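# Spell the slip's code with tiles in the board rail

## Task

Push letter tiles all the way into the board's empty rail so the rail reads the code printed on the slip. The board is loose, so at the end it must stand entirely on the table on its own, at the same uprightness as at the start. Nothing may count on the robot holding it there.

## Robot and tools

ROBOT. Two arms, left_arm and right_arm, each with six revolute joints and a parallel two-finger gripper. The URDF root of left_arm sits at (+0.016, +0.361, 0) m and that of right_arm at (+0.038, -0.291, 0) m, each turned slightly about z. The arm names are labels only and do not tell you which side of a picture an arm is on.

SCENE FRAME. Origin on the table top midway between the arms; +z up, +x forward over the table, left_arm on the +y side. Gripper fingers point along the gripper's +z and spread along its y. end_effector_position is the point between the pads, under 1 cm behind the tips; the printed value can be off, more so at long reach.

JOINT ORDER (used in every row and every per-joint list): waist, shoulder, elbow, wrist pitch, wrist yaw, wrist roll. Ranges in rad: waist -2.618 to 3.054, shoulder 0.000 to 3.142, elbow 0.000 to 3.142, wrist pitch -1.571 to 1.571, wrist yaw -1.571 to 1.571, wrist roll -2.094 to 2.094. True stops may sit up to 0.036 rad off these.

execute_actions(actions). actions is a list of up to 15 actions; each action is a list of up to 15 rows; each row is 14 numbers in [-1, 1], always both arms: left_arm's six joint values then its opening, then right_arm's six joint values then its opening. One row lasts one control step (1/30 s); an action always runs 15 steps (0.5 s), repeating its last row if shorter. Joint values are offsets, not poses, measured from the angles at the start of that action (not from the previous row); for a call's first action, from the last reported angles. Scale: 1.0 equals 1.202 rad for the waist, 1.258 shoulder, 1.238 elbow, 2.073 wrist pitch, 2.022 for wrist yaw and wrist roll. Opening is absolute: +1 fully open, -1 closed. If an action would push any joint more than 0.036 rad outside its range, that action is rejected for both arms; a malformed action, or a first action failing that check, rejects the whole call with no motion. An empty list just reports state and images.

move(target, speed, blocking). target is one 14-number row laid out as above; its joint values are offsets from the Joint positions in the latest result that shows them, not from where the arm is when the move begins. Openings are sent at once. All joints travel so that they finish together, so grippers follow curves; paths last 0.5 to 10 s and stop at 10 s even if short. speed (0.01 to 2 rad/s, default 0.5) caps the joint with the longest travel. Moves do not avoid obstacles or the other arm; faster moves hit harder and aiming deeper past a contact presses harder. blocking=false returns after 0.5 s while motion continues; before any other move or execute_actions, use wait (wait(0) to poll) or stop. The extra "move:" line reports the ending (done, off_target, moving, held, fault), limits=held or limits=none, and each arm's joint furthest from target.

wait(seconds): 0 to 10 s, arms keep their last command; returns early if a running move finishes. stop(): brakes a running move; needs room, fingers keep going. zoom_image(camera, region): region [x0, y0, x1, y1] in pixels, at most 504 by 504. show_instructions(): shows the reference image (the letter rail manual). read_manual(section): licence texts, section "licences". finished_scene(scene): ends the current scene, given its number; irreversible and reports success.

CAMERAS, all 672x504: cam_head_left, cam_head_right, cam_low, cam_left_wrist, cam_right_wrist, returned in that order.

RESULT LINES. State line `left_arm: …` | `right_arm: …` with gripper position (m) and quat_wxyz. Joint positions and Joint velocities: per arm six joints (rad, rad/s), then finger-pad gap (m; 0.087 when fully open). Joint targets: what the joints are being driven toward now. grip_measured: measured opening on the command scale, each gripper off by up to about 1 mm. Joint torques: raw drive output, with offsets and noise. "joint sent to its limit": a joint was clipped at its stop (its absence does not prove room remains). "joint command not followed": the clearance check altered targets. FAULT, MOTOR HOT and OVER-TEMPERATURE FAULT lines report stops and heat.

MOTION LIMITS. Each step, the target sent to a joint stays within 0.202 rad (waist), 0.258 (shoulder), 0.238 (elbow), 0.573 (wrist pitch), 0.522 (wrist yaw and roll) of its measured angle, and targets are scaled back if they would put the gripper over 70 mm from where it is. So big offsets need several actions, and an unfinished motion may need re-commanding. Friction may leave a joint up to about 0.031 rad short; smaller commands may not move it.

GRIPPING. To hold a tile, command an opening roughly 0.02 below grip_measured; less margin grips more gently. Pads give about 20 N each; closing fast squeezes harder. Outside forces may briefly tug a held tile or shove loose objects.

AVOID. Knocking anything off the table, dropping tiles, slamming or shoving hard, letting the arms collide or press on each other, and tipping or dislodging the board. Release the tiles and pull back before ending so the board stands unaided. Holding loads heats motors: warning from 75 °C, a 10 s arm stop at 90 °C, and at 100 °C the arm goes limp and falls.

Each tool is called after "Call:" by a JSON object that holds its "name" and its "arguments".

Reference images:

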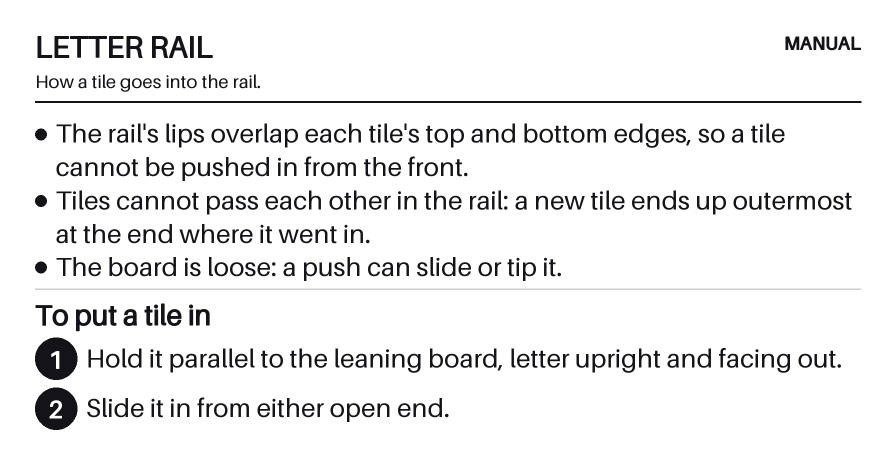

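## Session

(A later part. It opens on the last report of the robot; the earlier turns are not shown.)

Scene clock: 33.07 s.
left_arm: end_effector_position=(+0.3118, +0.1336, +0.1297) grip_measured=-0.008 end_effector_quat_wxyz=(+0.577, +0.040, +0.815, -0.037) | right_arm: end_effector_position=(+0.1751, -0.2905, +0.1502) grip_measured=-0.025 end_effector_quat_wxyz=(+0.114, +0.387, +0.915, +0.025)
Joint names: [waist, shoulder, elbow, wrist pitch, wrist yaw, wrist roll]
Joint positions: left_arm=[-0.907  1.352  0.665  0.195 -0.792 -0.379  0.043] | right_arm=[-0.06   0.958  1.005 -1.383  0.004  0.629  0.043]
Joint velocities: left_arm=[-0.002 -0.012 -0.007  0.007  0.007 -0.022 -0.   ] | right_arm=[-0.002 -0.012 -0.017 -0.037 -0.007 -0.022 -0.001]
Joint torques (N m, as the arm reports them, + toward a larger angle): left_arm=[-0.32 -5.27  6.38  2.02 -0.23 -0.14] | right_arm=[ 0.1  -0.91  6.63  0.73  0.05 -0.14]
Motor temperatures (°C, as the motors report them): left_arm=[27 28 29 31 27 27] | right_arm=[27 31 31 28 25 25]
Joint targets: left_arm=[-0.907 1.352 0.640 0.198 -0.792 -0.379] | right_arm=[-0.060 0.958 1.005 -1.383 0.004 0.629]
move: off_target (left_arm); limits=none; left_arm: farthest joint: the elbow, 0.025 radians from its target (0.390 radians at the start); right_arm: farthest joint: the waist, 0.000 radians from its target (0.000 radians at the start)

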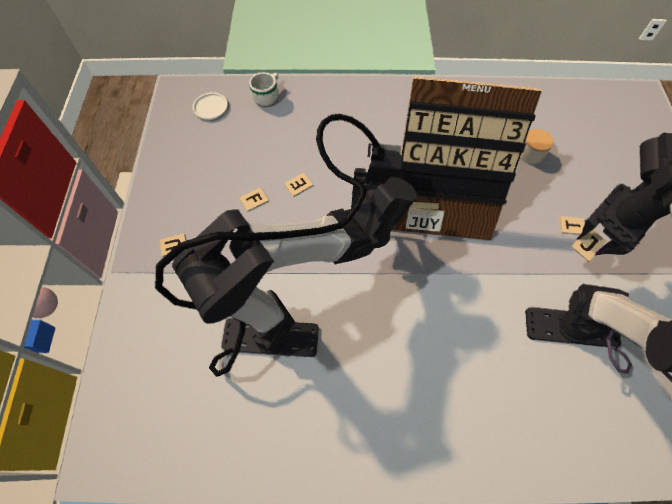

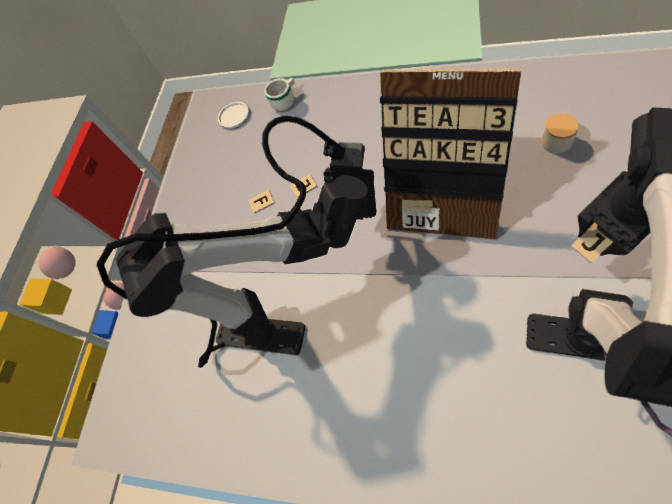

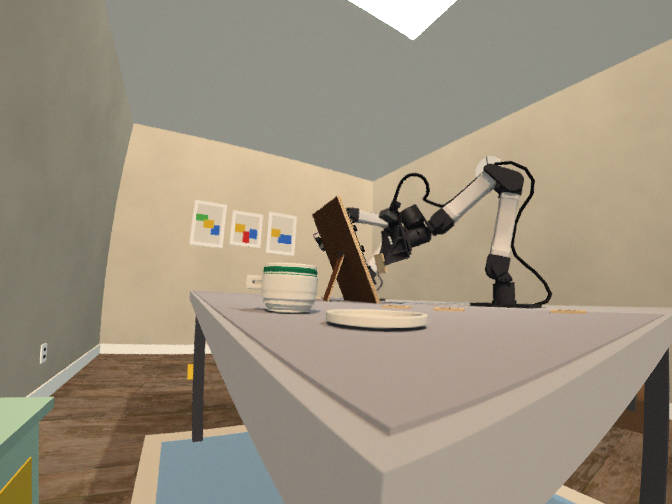

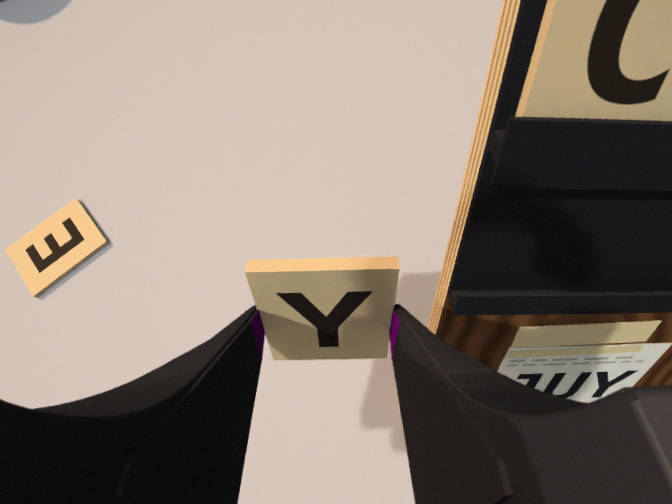

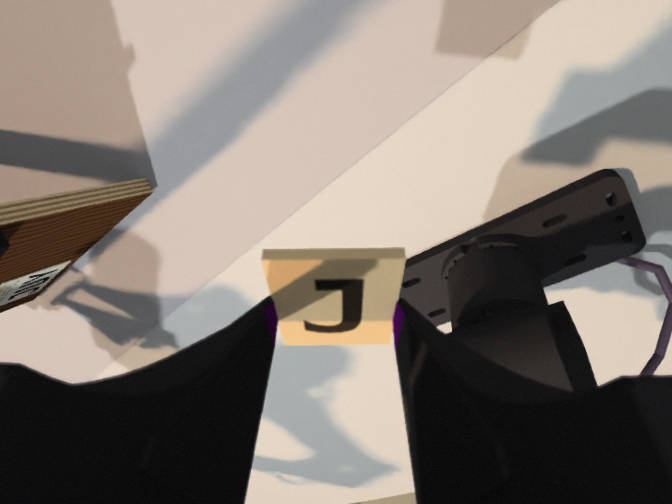

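Call:
{"name": "move", "arguments": {"target": [0.064,0.058,0.199,-0.138,0.052,-0.016,-0.06,0,0,0,0,0,0,-0.05], "speed": 0.3}}

Call:
{"name": "zoom_image", "arguments": {"camera": "cam_low", "region": [330,220,410,300]}}

Scene clock: 35.17 s.
left_arm: end_effector_position=(+0.3314, +0.1256, +0.1544) grip_measured=-0.008 end_effector_quat_wxyz=(+0.537, +0.045, +0.842, -0.031) | right_arm: end_effector_position=(+0.1751, -0.2905, +0.1502) grip_measured=-0.025 end_effector_quat_wxyz=(+0.114, +0.387, +0.915, +0.025)
Joint names: [waist, shoulder, elbow, wrist pitch, wrist yaw, wrist roll]
Joint positions: left_arm=[-0.84   1.403  0.894 -0.075 -0.7   -0.406  0.043] | right_arm=[-0.06   0.958  1.005 -1.383  0.004  0.629  0.043]
Joint velocities: left_arm=[ 0.032 -0.017  0.007  0.007 -0.051  0.037  0.001] | right_arm=[-0.012 -0.002  0.002 -0.095 -0.081  0.037 -0.   ]
Joint torques (N m, as the arm reports them, + toward a larger angle): left_arm=[ 0.4  -4.35 10.87  1.81 -0.08 -0.21] | right_arm=[-0.14 -1.01  7.    0.64  0.06 -0.1 ]
Motor temperatures (°C, as the motors report them): left_arm=[27 28 29 32 27 27] | right_arm=[27 31 31 29 25 25]
Joint targets: left_arm=[-0.830 1.425 0.912 -0.091 -0.687 -0.412] | right_arm=[-0.060 0.958 1.005 -1.383 0.004 0.629]
move: off_target (left_arm); limits=none; left_arm: farthest joint: the shoulder, 0.022 radians from its target (0.073 radians at the start); right_arm: farthest joint: the waist, 0.000 radians from its target (0.000 radians at the start)

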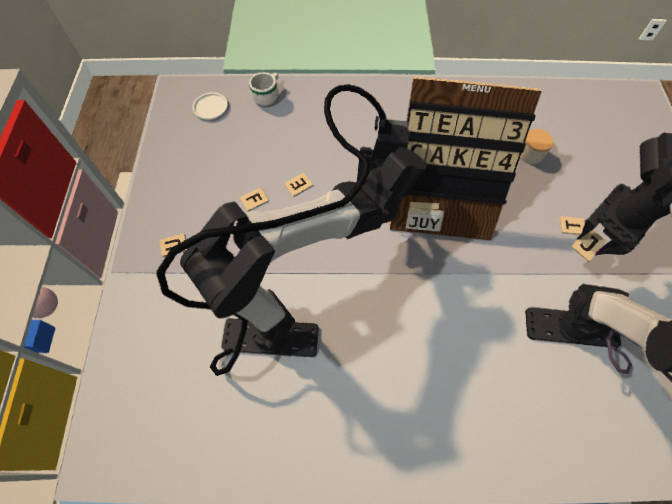

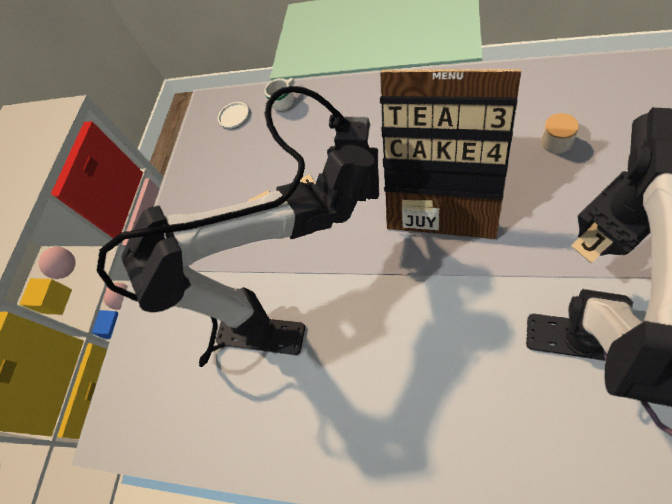

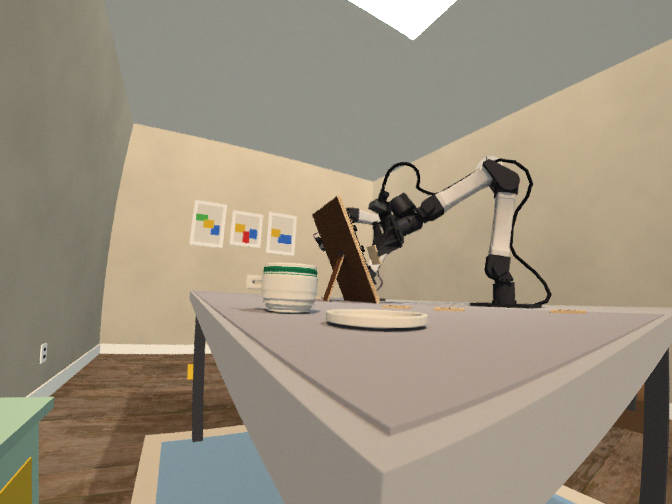

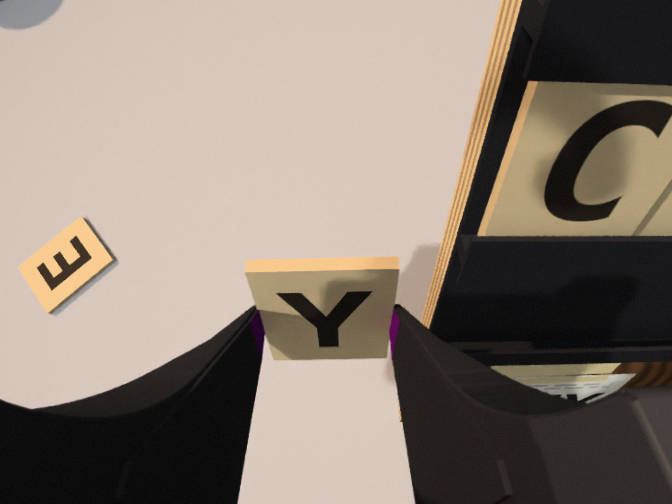

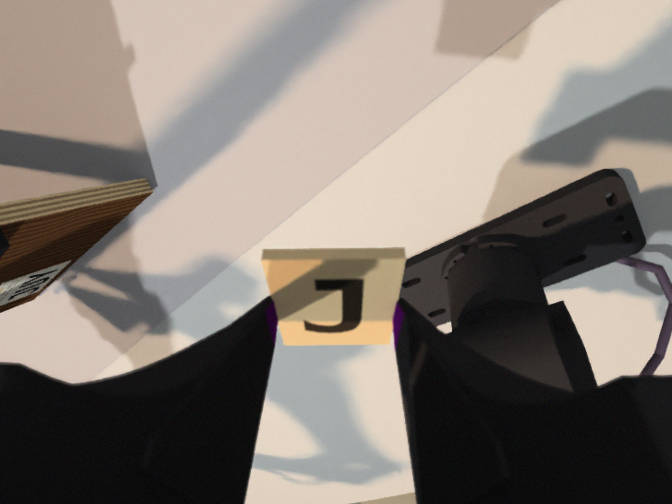

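Region (330, 220, 410, 300) of cam_low's 672x504 image, scaled by 6.300, with more detail than that image has.

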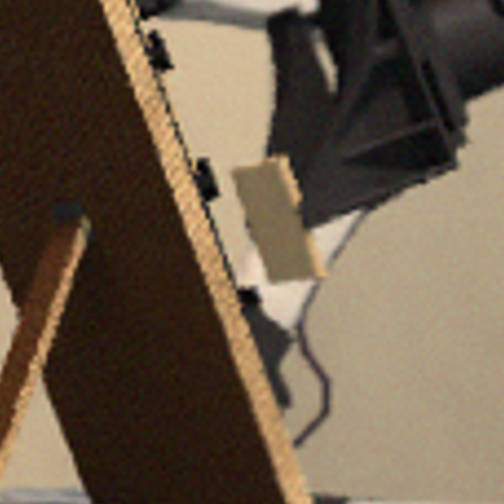

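Call:
{"name": "move", "arguments": {"target": [-0.015,0.060,0.032,0.013,-0.008,-0.006,-0.06,0,0,0,0,0,0,-0.05], "speed": 0.1}}

Call:
{"name": "zoom_image", "arguments": {"camera": "cam_low", "region": [340,230,400,290]}}

Call:
{"name": "zoom_image", "arguments": {"camera": "cam_left_wrist", "region": [330,190,530,390]}}

Scene clock: 36.47 s.
left_arm: end_effector_position=(+0.3363, +0.1153, +0.1468) grip_measured=-0.008 end_effector_quat_wxyz=(+0.535, +0.046, +0.843, -0.030) | right_arm: end_effector_position=(+0.1751, -0.2905, +0.1502) grip_measured=-0.025 end_effector_quat_wxyz=(+0.114, +0.387, +0.915, +0.025)
Joint names: [waist, shoulder, elbow, wrist pitch, wrist yaw, wrist roll]
Joint positions: left_arm=[-0.848  1.459  0.916 -0.051 -0.705 -0.413  0.043] | right_arm=[-0.06   0.958  1.005 -1.383  0.004  0.629  0.043]
Joint velocities: left_arm=[ 0.012 -0.012  0.007 -0.051 -0.051  0.007 -0.   ] | right_arm=[ 0.017 -0.007  0.007  0.007 -0.022 -0.066 -0.001]
Joint torques (N m, as the arm reports them, + toward a larger angle): left_arm=[-1.06 -4.95 10.93  1.99 -0.34 -0.2 ] | right_arm=[ 0.02 -1.36  6.93  0.69  0.06 -0.16]
Motor temperatures (°C, as the motors report them): left_arm=[27 28 29 32 27 27] | right_arm=[27 31 31 29 25 25]
Joint targets: left_arm=[-0.858 1.479 0.934 -0.048 -0.717 -0.418] | right_arm=[-0.060 0.958 1.005 -1.383 0.004 0.629]
move: done; limits=none; left_arm: farthest joint: the shoulder, 0.020 radians from its target (0.075 radians at the start); right_arm: farthest joint: the waist, 0.000 radians from its target (0.000 radians at the start)

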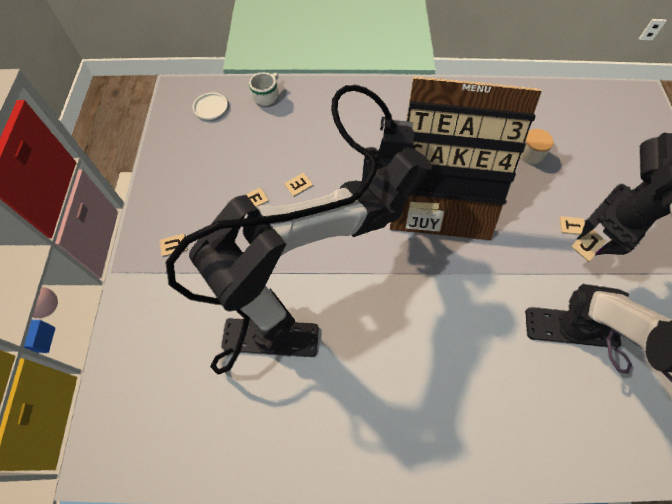

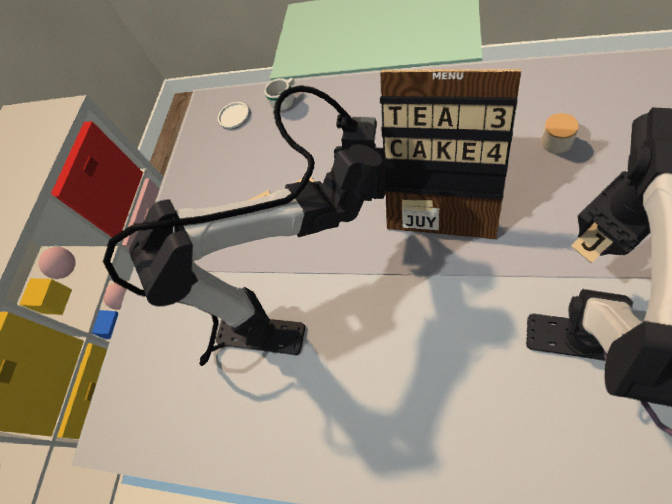

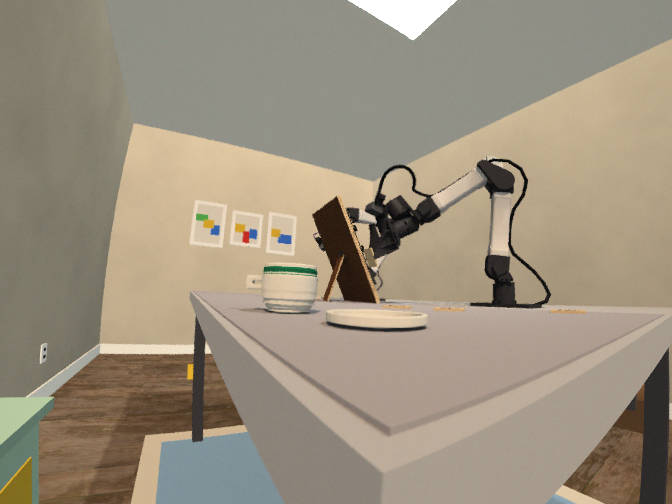

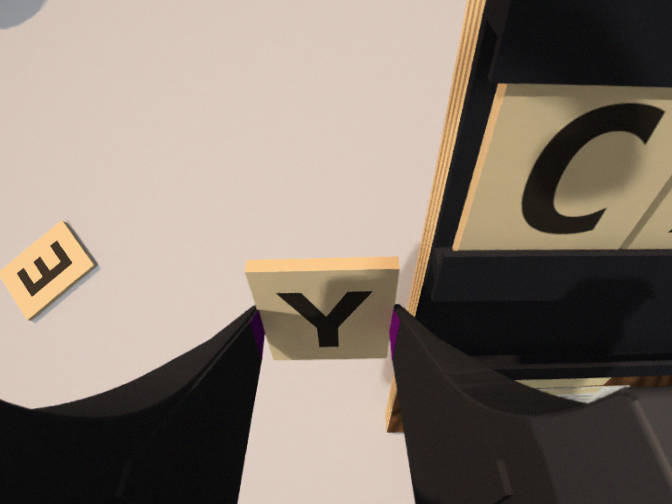

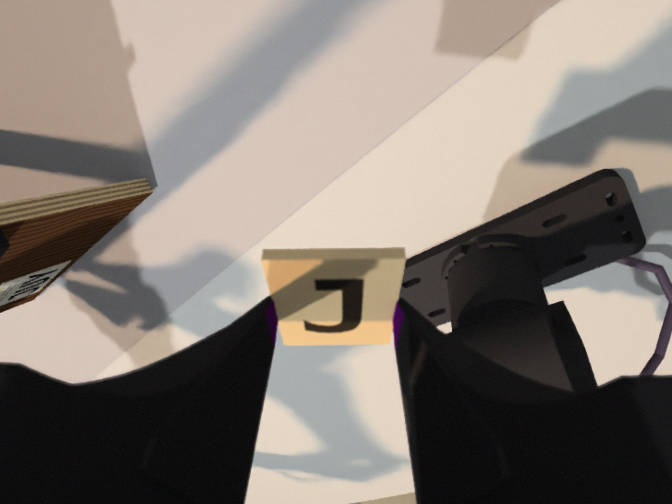

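Region (340, 230, 400, 290) of cam_low's 672x504 image, scaled by 8.400, with more detail than that image has.

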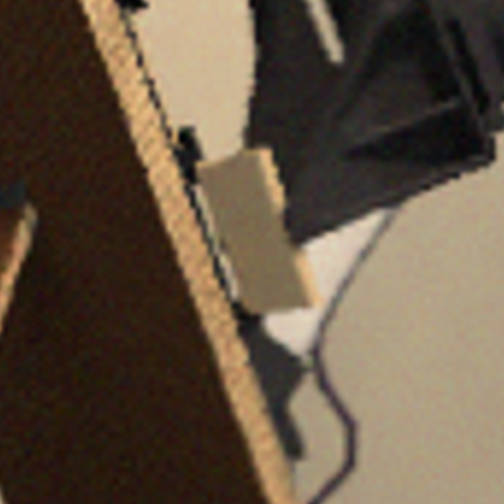

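Region (330, 190, 530, 390) of cam_left_wrist's 672x504 image, scaled by 2.520, with more detail than that image has.

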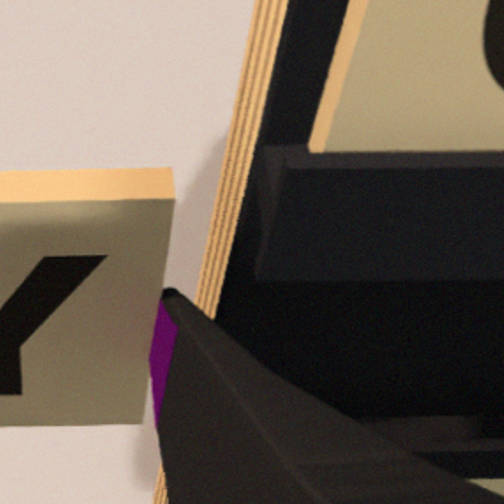

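Call:
{"name": "move", "arguments": {"target": [-0.0197,0.0257,0.039,-0.031,-0.007,-0.015,-0.06,0,0,0,0,0,0,-0.05], "speed": 0.1}}

Call:
{"name": "zoom_image", "arguments": {"camera": "cam_low", "region": [340,230,400,290]}}

Call:
{"name": "zoom_image", "arguments": {"camera": "cam_left_wrist", "region": [330,190,530,390]}}

Scene clock: 37.93 s.
left_arm: end_effector_position=(+0.3330, +0.1105, +0.1470) grip_measured=-0.008 end_effector_quat_wxyz=(+0.527, +0.047, +0.848, -0.029) | right_arm: end_effector_position=(+0.1751, -0.2905, +0.1502) grip_measured=-0.025 end_effector_quat_wxyz=(+0.114, +0.387, +0.915, +0.025)
Joint names: [waist, shoulder, elbow, wrist pitch, wrist yaw, wrist roll]
Joint positions: left_arm=[-0.861  1.471  0.947 -0.099 -0.707 -0.437  0.043] | right_arm=[-0.06   0.958  1.005 -1.383  0.004  0.629  0.043]
Joint velocities: left_arm=[-0.007  0.012 -0.002  0.022  0.022 -0.066  0.002] | right_arm=[-0.007  0.007 -0.007 -0.037 -0.081  0.007  0.001]
Joint torques (N m, as the arm reports them, + toward a larger angle): left_arm=[-1.07 -5.13 10.85  1.79 -0.36 -0.2 ] | right_arm=[-0.09 -1.04  6.82  0.73  0.08 -0.07]
Motor temperatures (°C, as the motors report them): left_arm=[27 28 30 32 27 27] | right_arm=[27 31 31 29 25 25]
Joint targets: left_arm=[-0.871 1.491 0.964 -0.115 -0.719 -0.443] | right_arm=[-0.060 0.958 1.005 -1.383 0.004 0.629]
move: done; limits=none; left_arm: farthest joint: the shoulder, 0.020 radians from its target (0.033 radians at the start); right_arm: farthest joint: the waist, 0.000 radians from its target (0.000 radians at the start)

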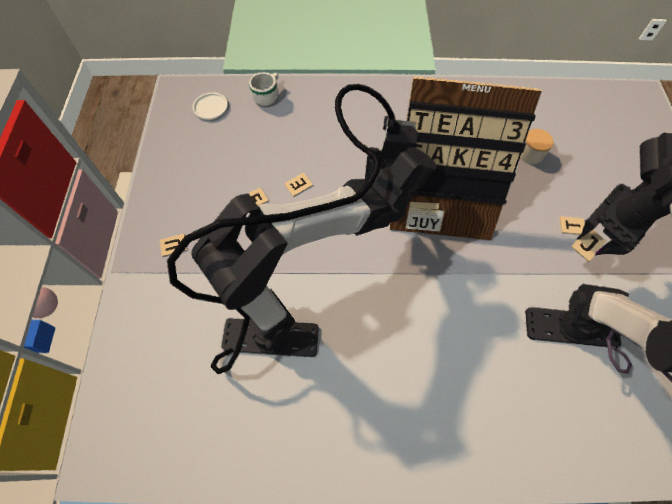

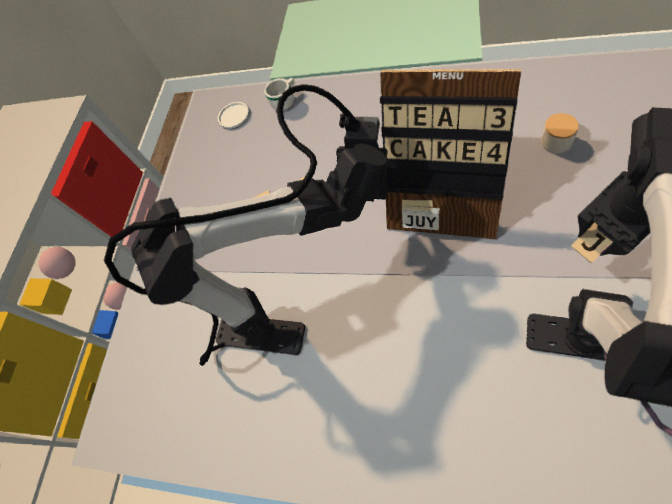

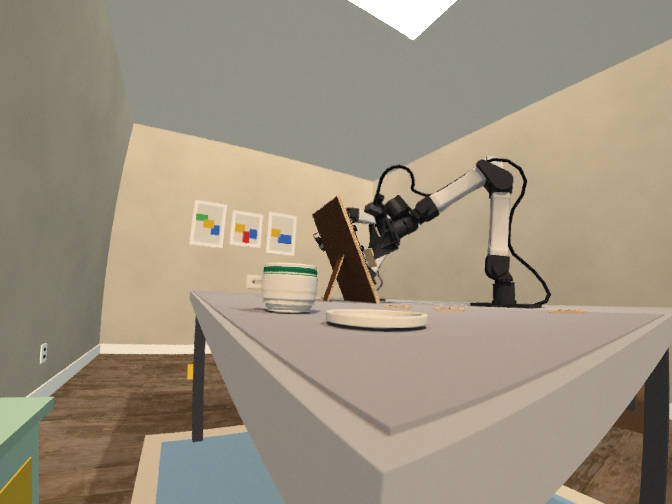

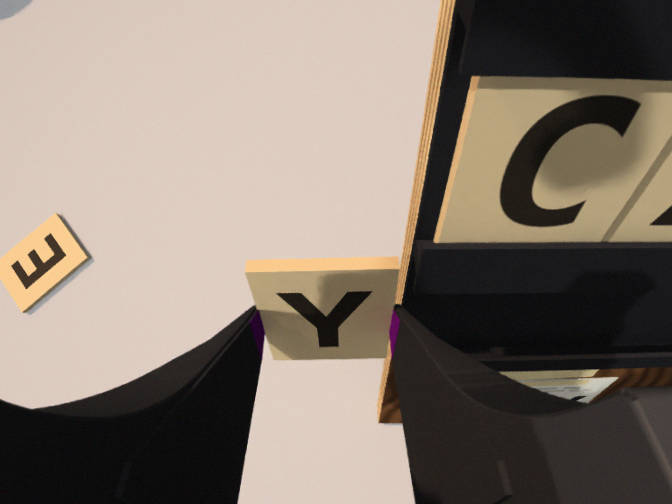

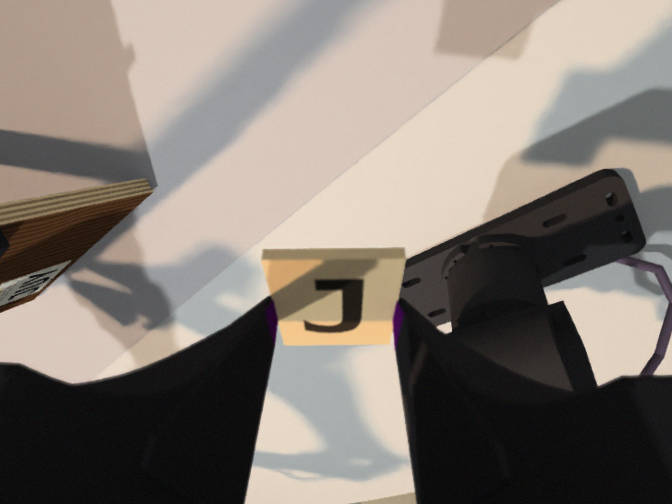

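Region (340, 230, 400, 290) of cam_low's 672x504 image, scaled by 8.400, with more detail than that image has.

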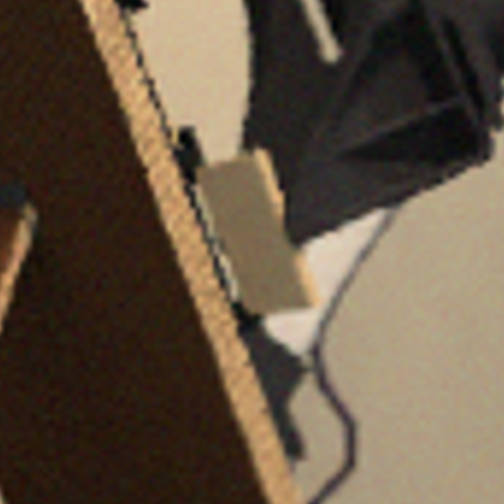

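Region (330, 190, 530, 390) of cam_left_wrist's 672x504 image, scaled by 2.520, with more detail than that image has.

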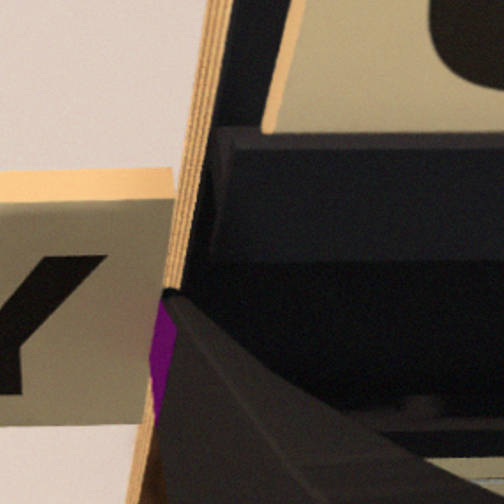

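Call:
{"name": "execute_actions", "arguments": {"actions": [[[-0.012,0.0208,0.019,-0.0089,-0.0078,-0.0048,-0.06,0,0,0,0,0,0,-0.05],[-0.012,0.0208,0.019,-0.0089,-0.0078,-0.0048,-0.06,0,0,0,0,0,0,-0.05],[-0.0158,0.0256,0.0239,-0.0101,-0.0096,-0.0065,-0.06,0,0,0,0,0,0,-0.05],[-0.0158,0.0256,0.0239,-0.0101,-0.0096,-0.0065,-0.06,0,0,0,0,0,0,-0.05],[-0.0195,0.0303,0.0289,-0.0113,-0.0114,-0.0083,-0.06,0,0,0,0,0,0,-0.05],[-0.0195,0.0303,0.0289,-0.0113,-0.0114,-0.0083,-0.06,0,0,0,0,0,0,-0.05],[-0.0233,0.0351,0.0338,-0.0125,-0.0132,-0.01,-0.06,0,0,0,0,0,0,-0.05],[-0.0233,0.0351,0.0338,-0.0125,-0.0132,-0.01,-0.06,0,0,0,0,0,0,-0.05],[-0.027,0.0399,0.0387,-0.0137,-0.015,-0.0118,-0.06,0,0,0,0,0,0,-0.05]]]}}

Call:
{"name": "zoom_image", "arguments": {"camera": "cam_low", "region": [340,230,400,290]}}

Scene clock: 38.87 s.
left_arm: end_effector_position=(+0.3317, +0.1003, +0.1466) grip_measured=-0.008 end_effector_quat_wxyz=(+0.526, +0.048, +0.849, -0.029) | right_arm: end_effector_position=(+0.1751, -0.2905, +0.1502) grip_measured=-0.025 end_effector_quat_wxyz=(+0.114, +0.387, +0.915, +0.025)
Joint names: [waist, shoulder, elbow, wrist pitch, wrist yaw, wrist roll]
Joint positions: left_arm=[-0.884  1.501  0.976 -0.11  -0.723 -0.454  0.043] | right_arm=[-0.06   0.958  1.005 -1.383  0.004  0.629  0.043]
Joint velocities: left_arm=[-0.012  0.002 -0.002  0.022 -0.007 -0.066  0.   ] | right_arm=[ 0.007  0.012 -0.002 -0.022  0.11  -0.022  0.001]
Joint torques (N m, as the arm reports them, + toward a larger angle): left_arm=[-1.06 -5.37 10.94  1.76 -0.37 -0.21] | right_arm=[ 0.09 -1.14  6.88  0.73  0.05 -0.09]
Motor temperatures (°C, as the motors report them): left_arm=[27 28 30 32 27 27] | right_arm=[27 31 31 29 25 25]
Joint targets: left_arm=[-0.894 1.521 0.995 -0.127 -0.737 -0.461] | right_arm=[-0.060 0.958 1.005 -1.383 0.004 0.629]

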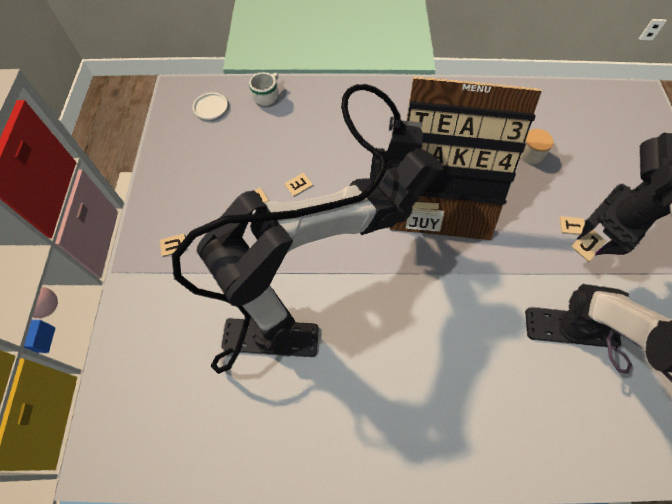

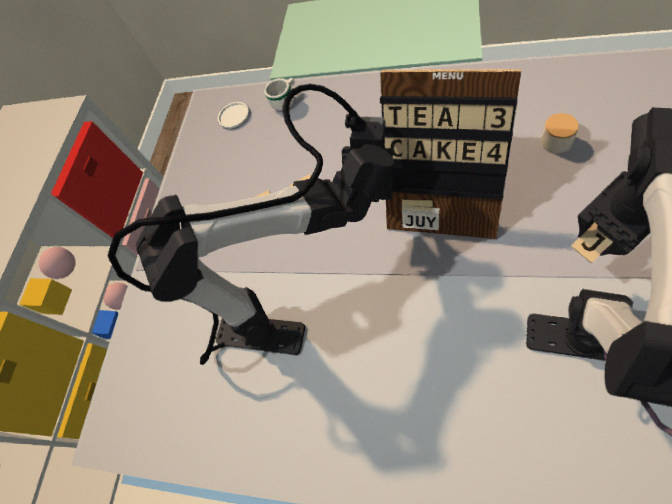

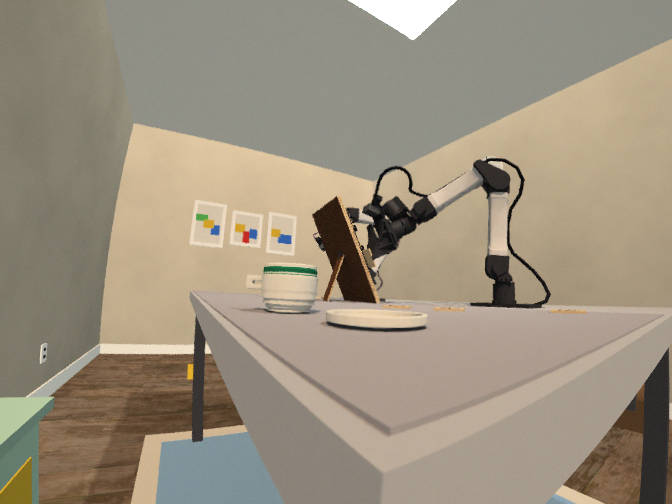

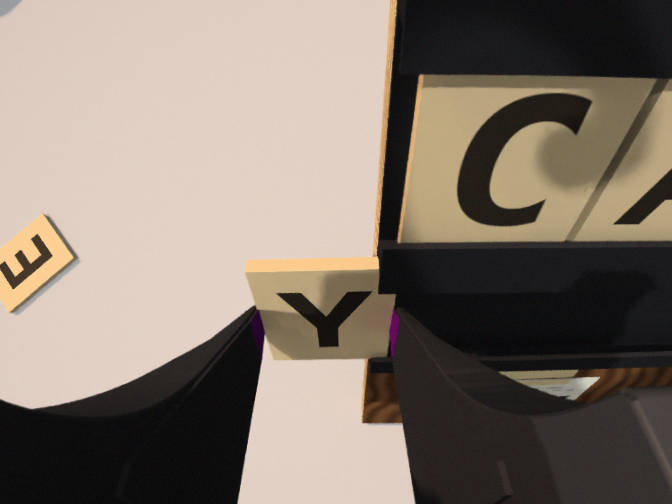

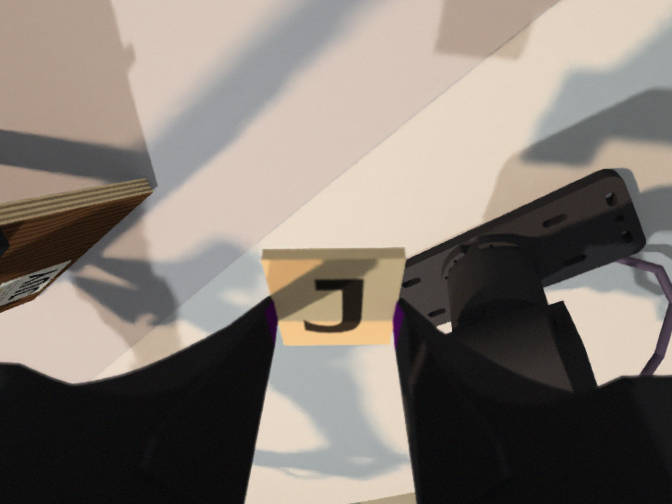

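Region (340, 230, 400, 290) of cam_low's 672x504 image, scaled by 8.400, with more detail than that image has.

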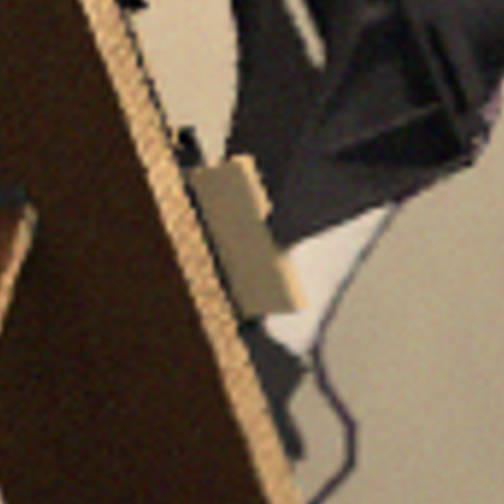

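Call:
{"name": "move", "arguments": {"target": [-0.083,0.1253,0.136,-0.0397,-0.0424,-0.041,-0.06,0,0,0,0,0,0,-0.05], "speed": 0.1}}

Scene clock: 41.13 s.
left_arm: end_effector_position=(+0.3268, +0.0563, +0.1466) grip_measured=-0.008 end_effector_quat_wxyz=(+0.526, +0.047, +0.849, -0.028) | right_arm: end_effector_position=(+0.1751, -0.2905, +0.1502) grip_measured=-0.025 end_effector_quat_wxyz=(+0.114, +0.387, +0.915, +0.025)
Joint names: [waist, shoulder, elbow, wrist pitch, wrist yaw, wrist roll]
Joint positions: left_arm=[-0.974  1.638  1.125 -0.177 -0.797 -0.531  0.043] | right_arm=[-0.06   0.958  1.005 -1.383  0.004  0.629  0.043]
Joint velocities: left_arm=[-0.012 -0.012 -0.002 -0.037  0.051  0.007  0.   ] | right_arm=[ 0.002  0.002 -0.002  0.007  0.051  0.007 -0.001]
Joint torques (N m, as the arm reports them, + toward a larger angle): left_arm=[-1.02 -6.6  10.88  1.67 -0.42 -0.2 ] | right_arm=[-0.2  -1.09  6.88  0.66  0.04 -0.12]
Motor temperatures (°C, as the motors report them): left_arm=[27 29 30 32 27 27] | right_arm=[27 30 31 29 25 25]
Joint targets: left_arm=[-0.983 1.659 1.144 -0.192 -0.809 -0.537] | right_arm=[-0.060 0.958 1.005 -1.383 0.004 0.629]
move: off_target (left_arm); limits=none; left_arm: farthest joint: the shoulder, 0.021 radians from its target (0.158 radians at the start); right_arm: farthest joint: the waist, 0.000 radians from its target (0.000 radians at the start)

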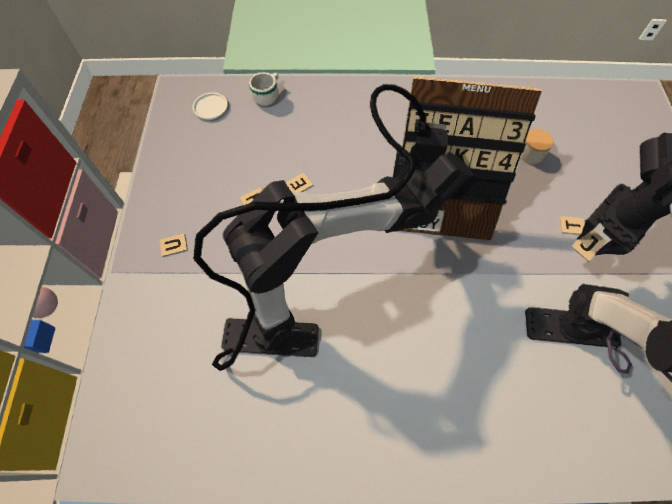

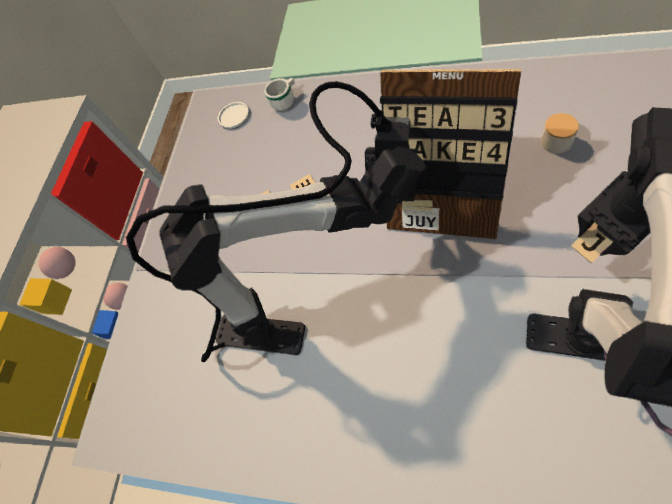

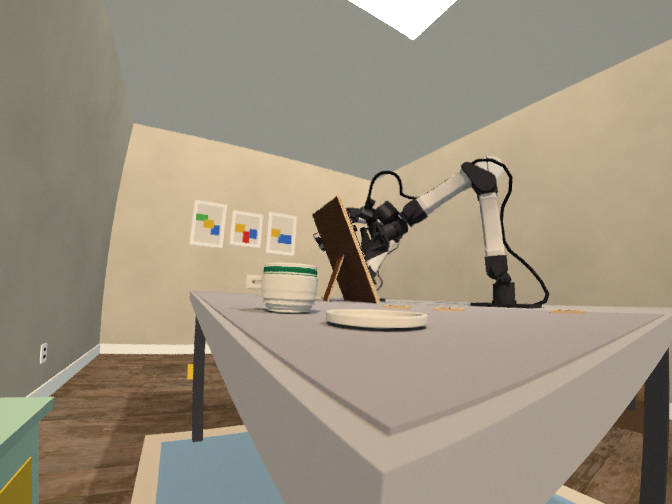

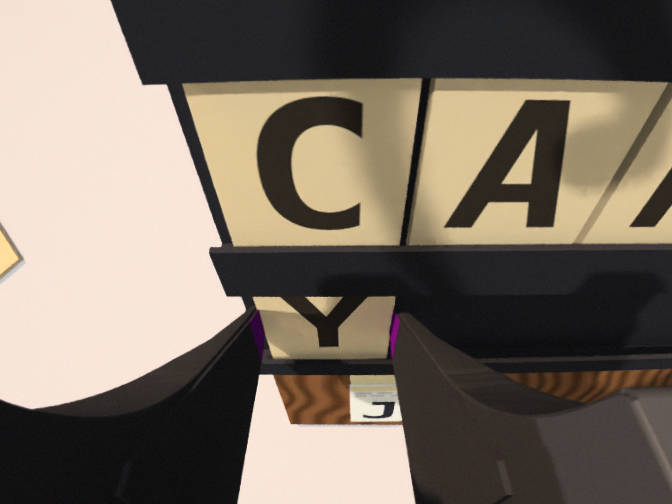

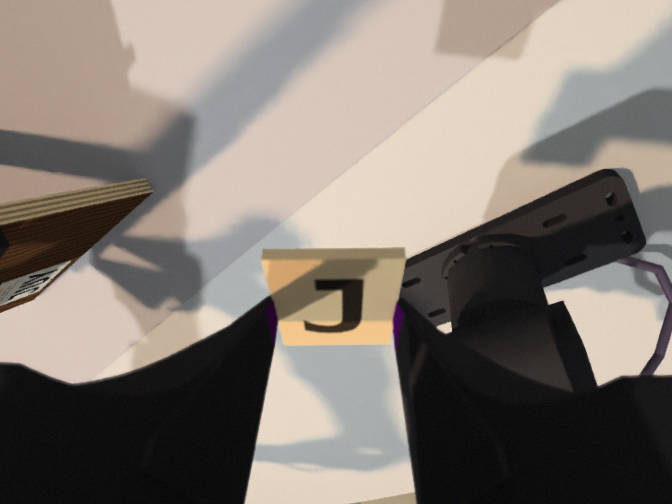

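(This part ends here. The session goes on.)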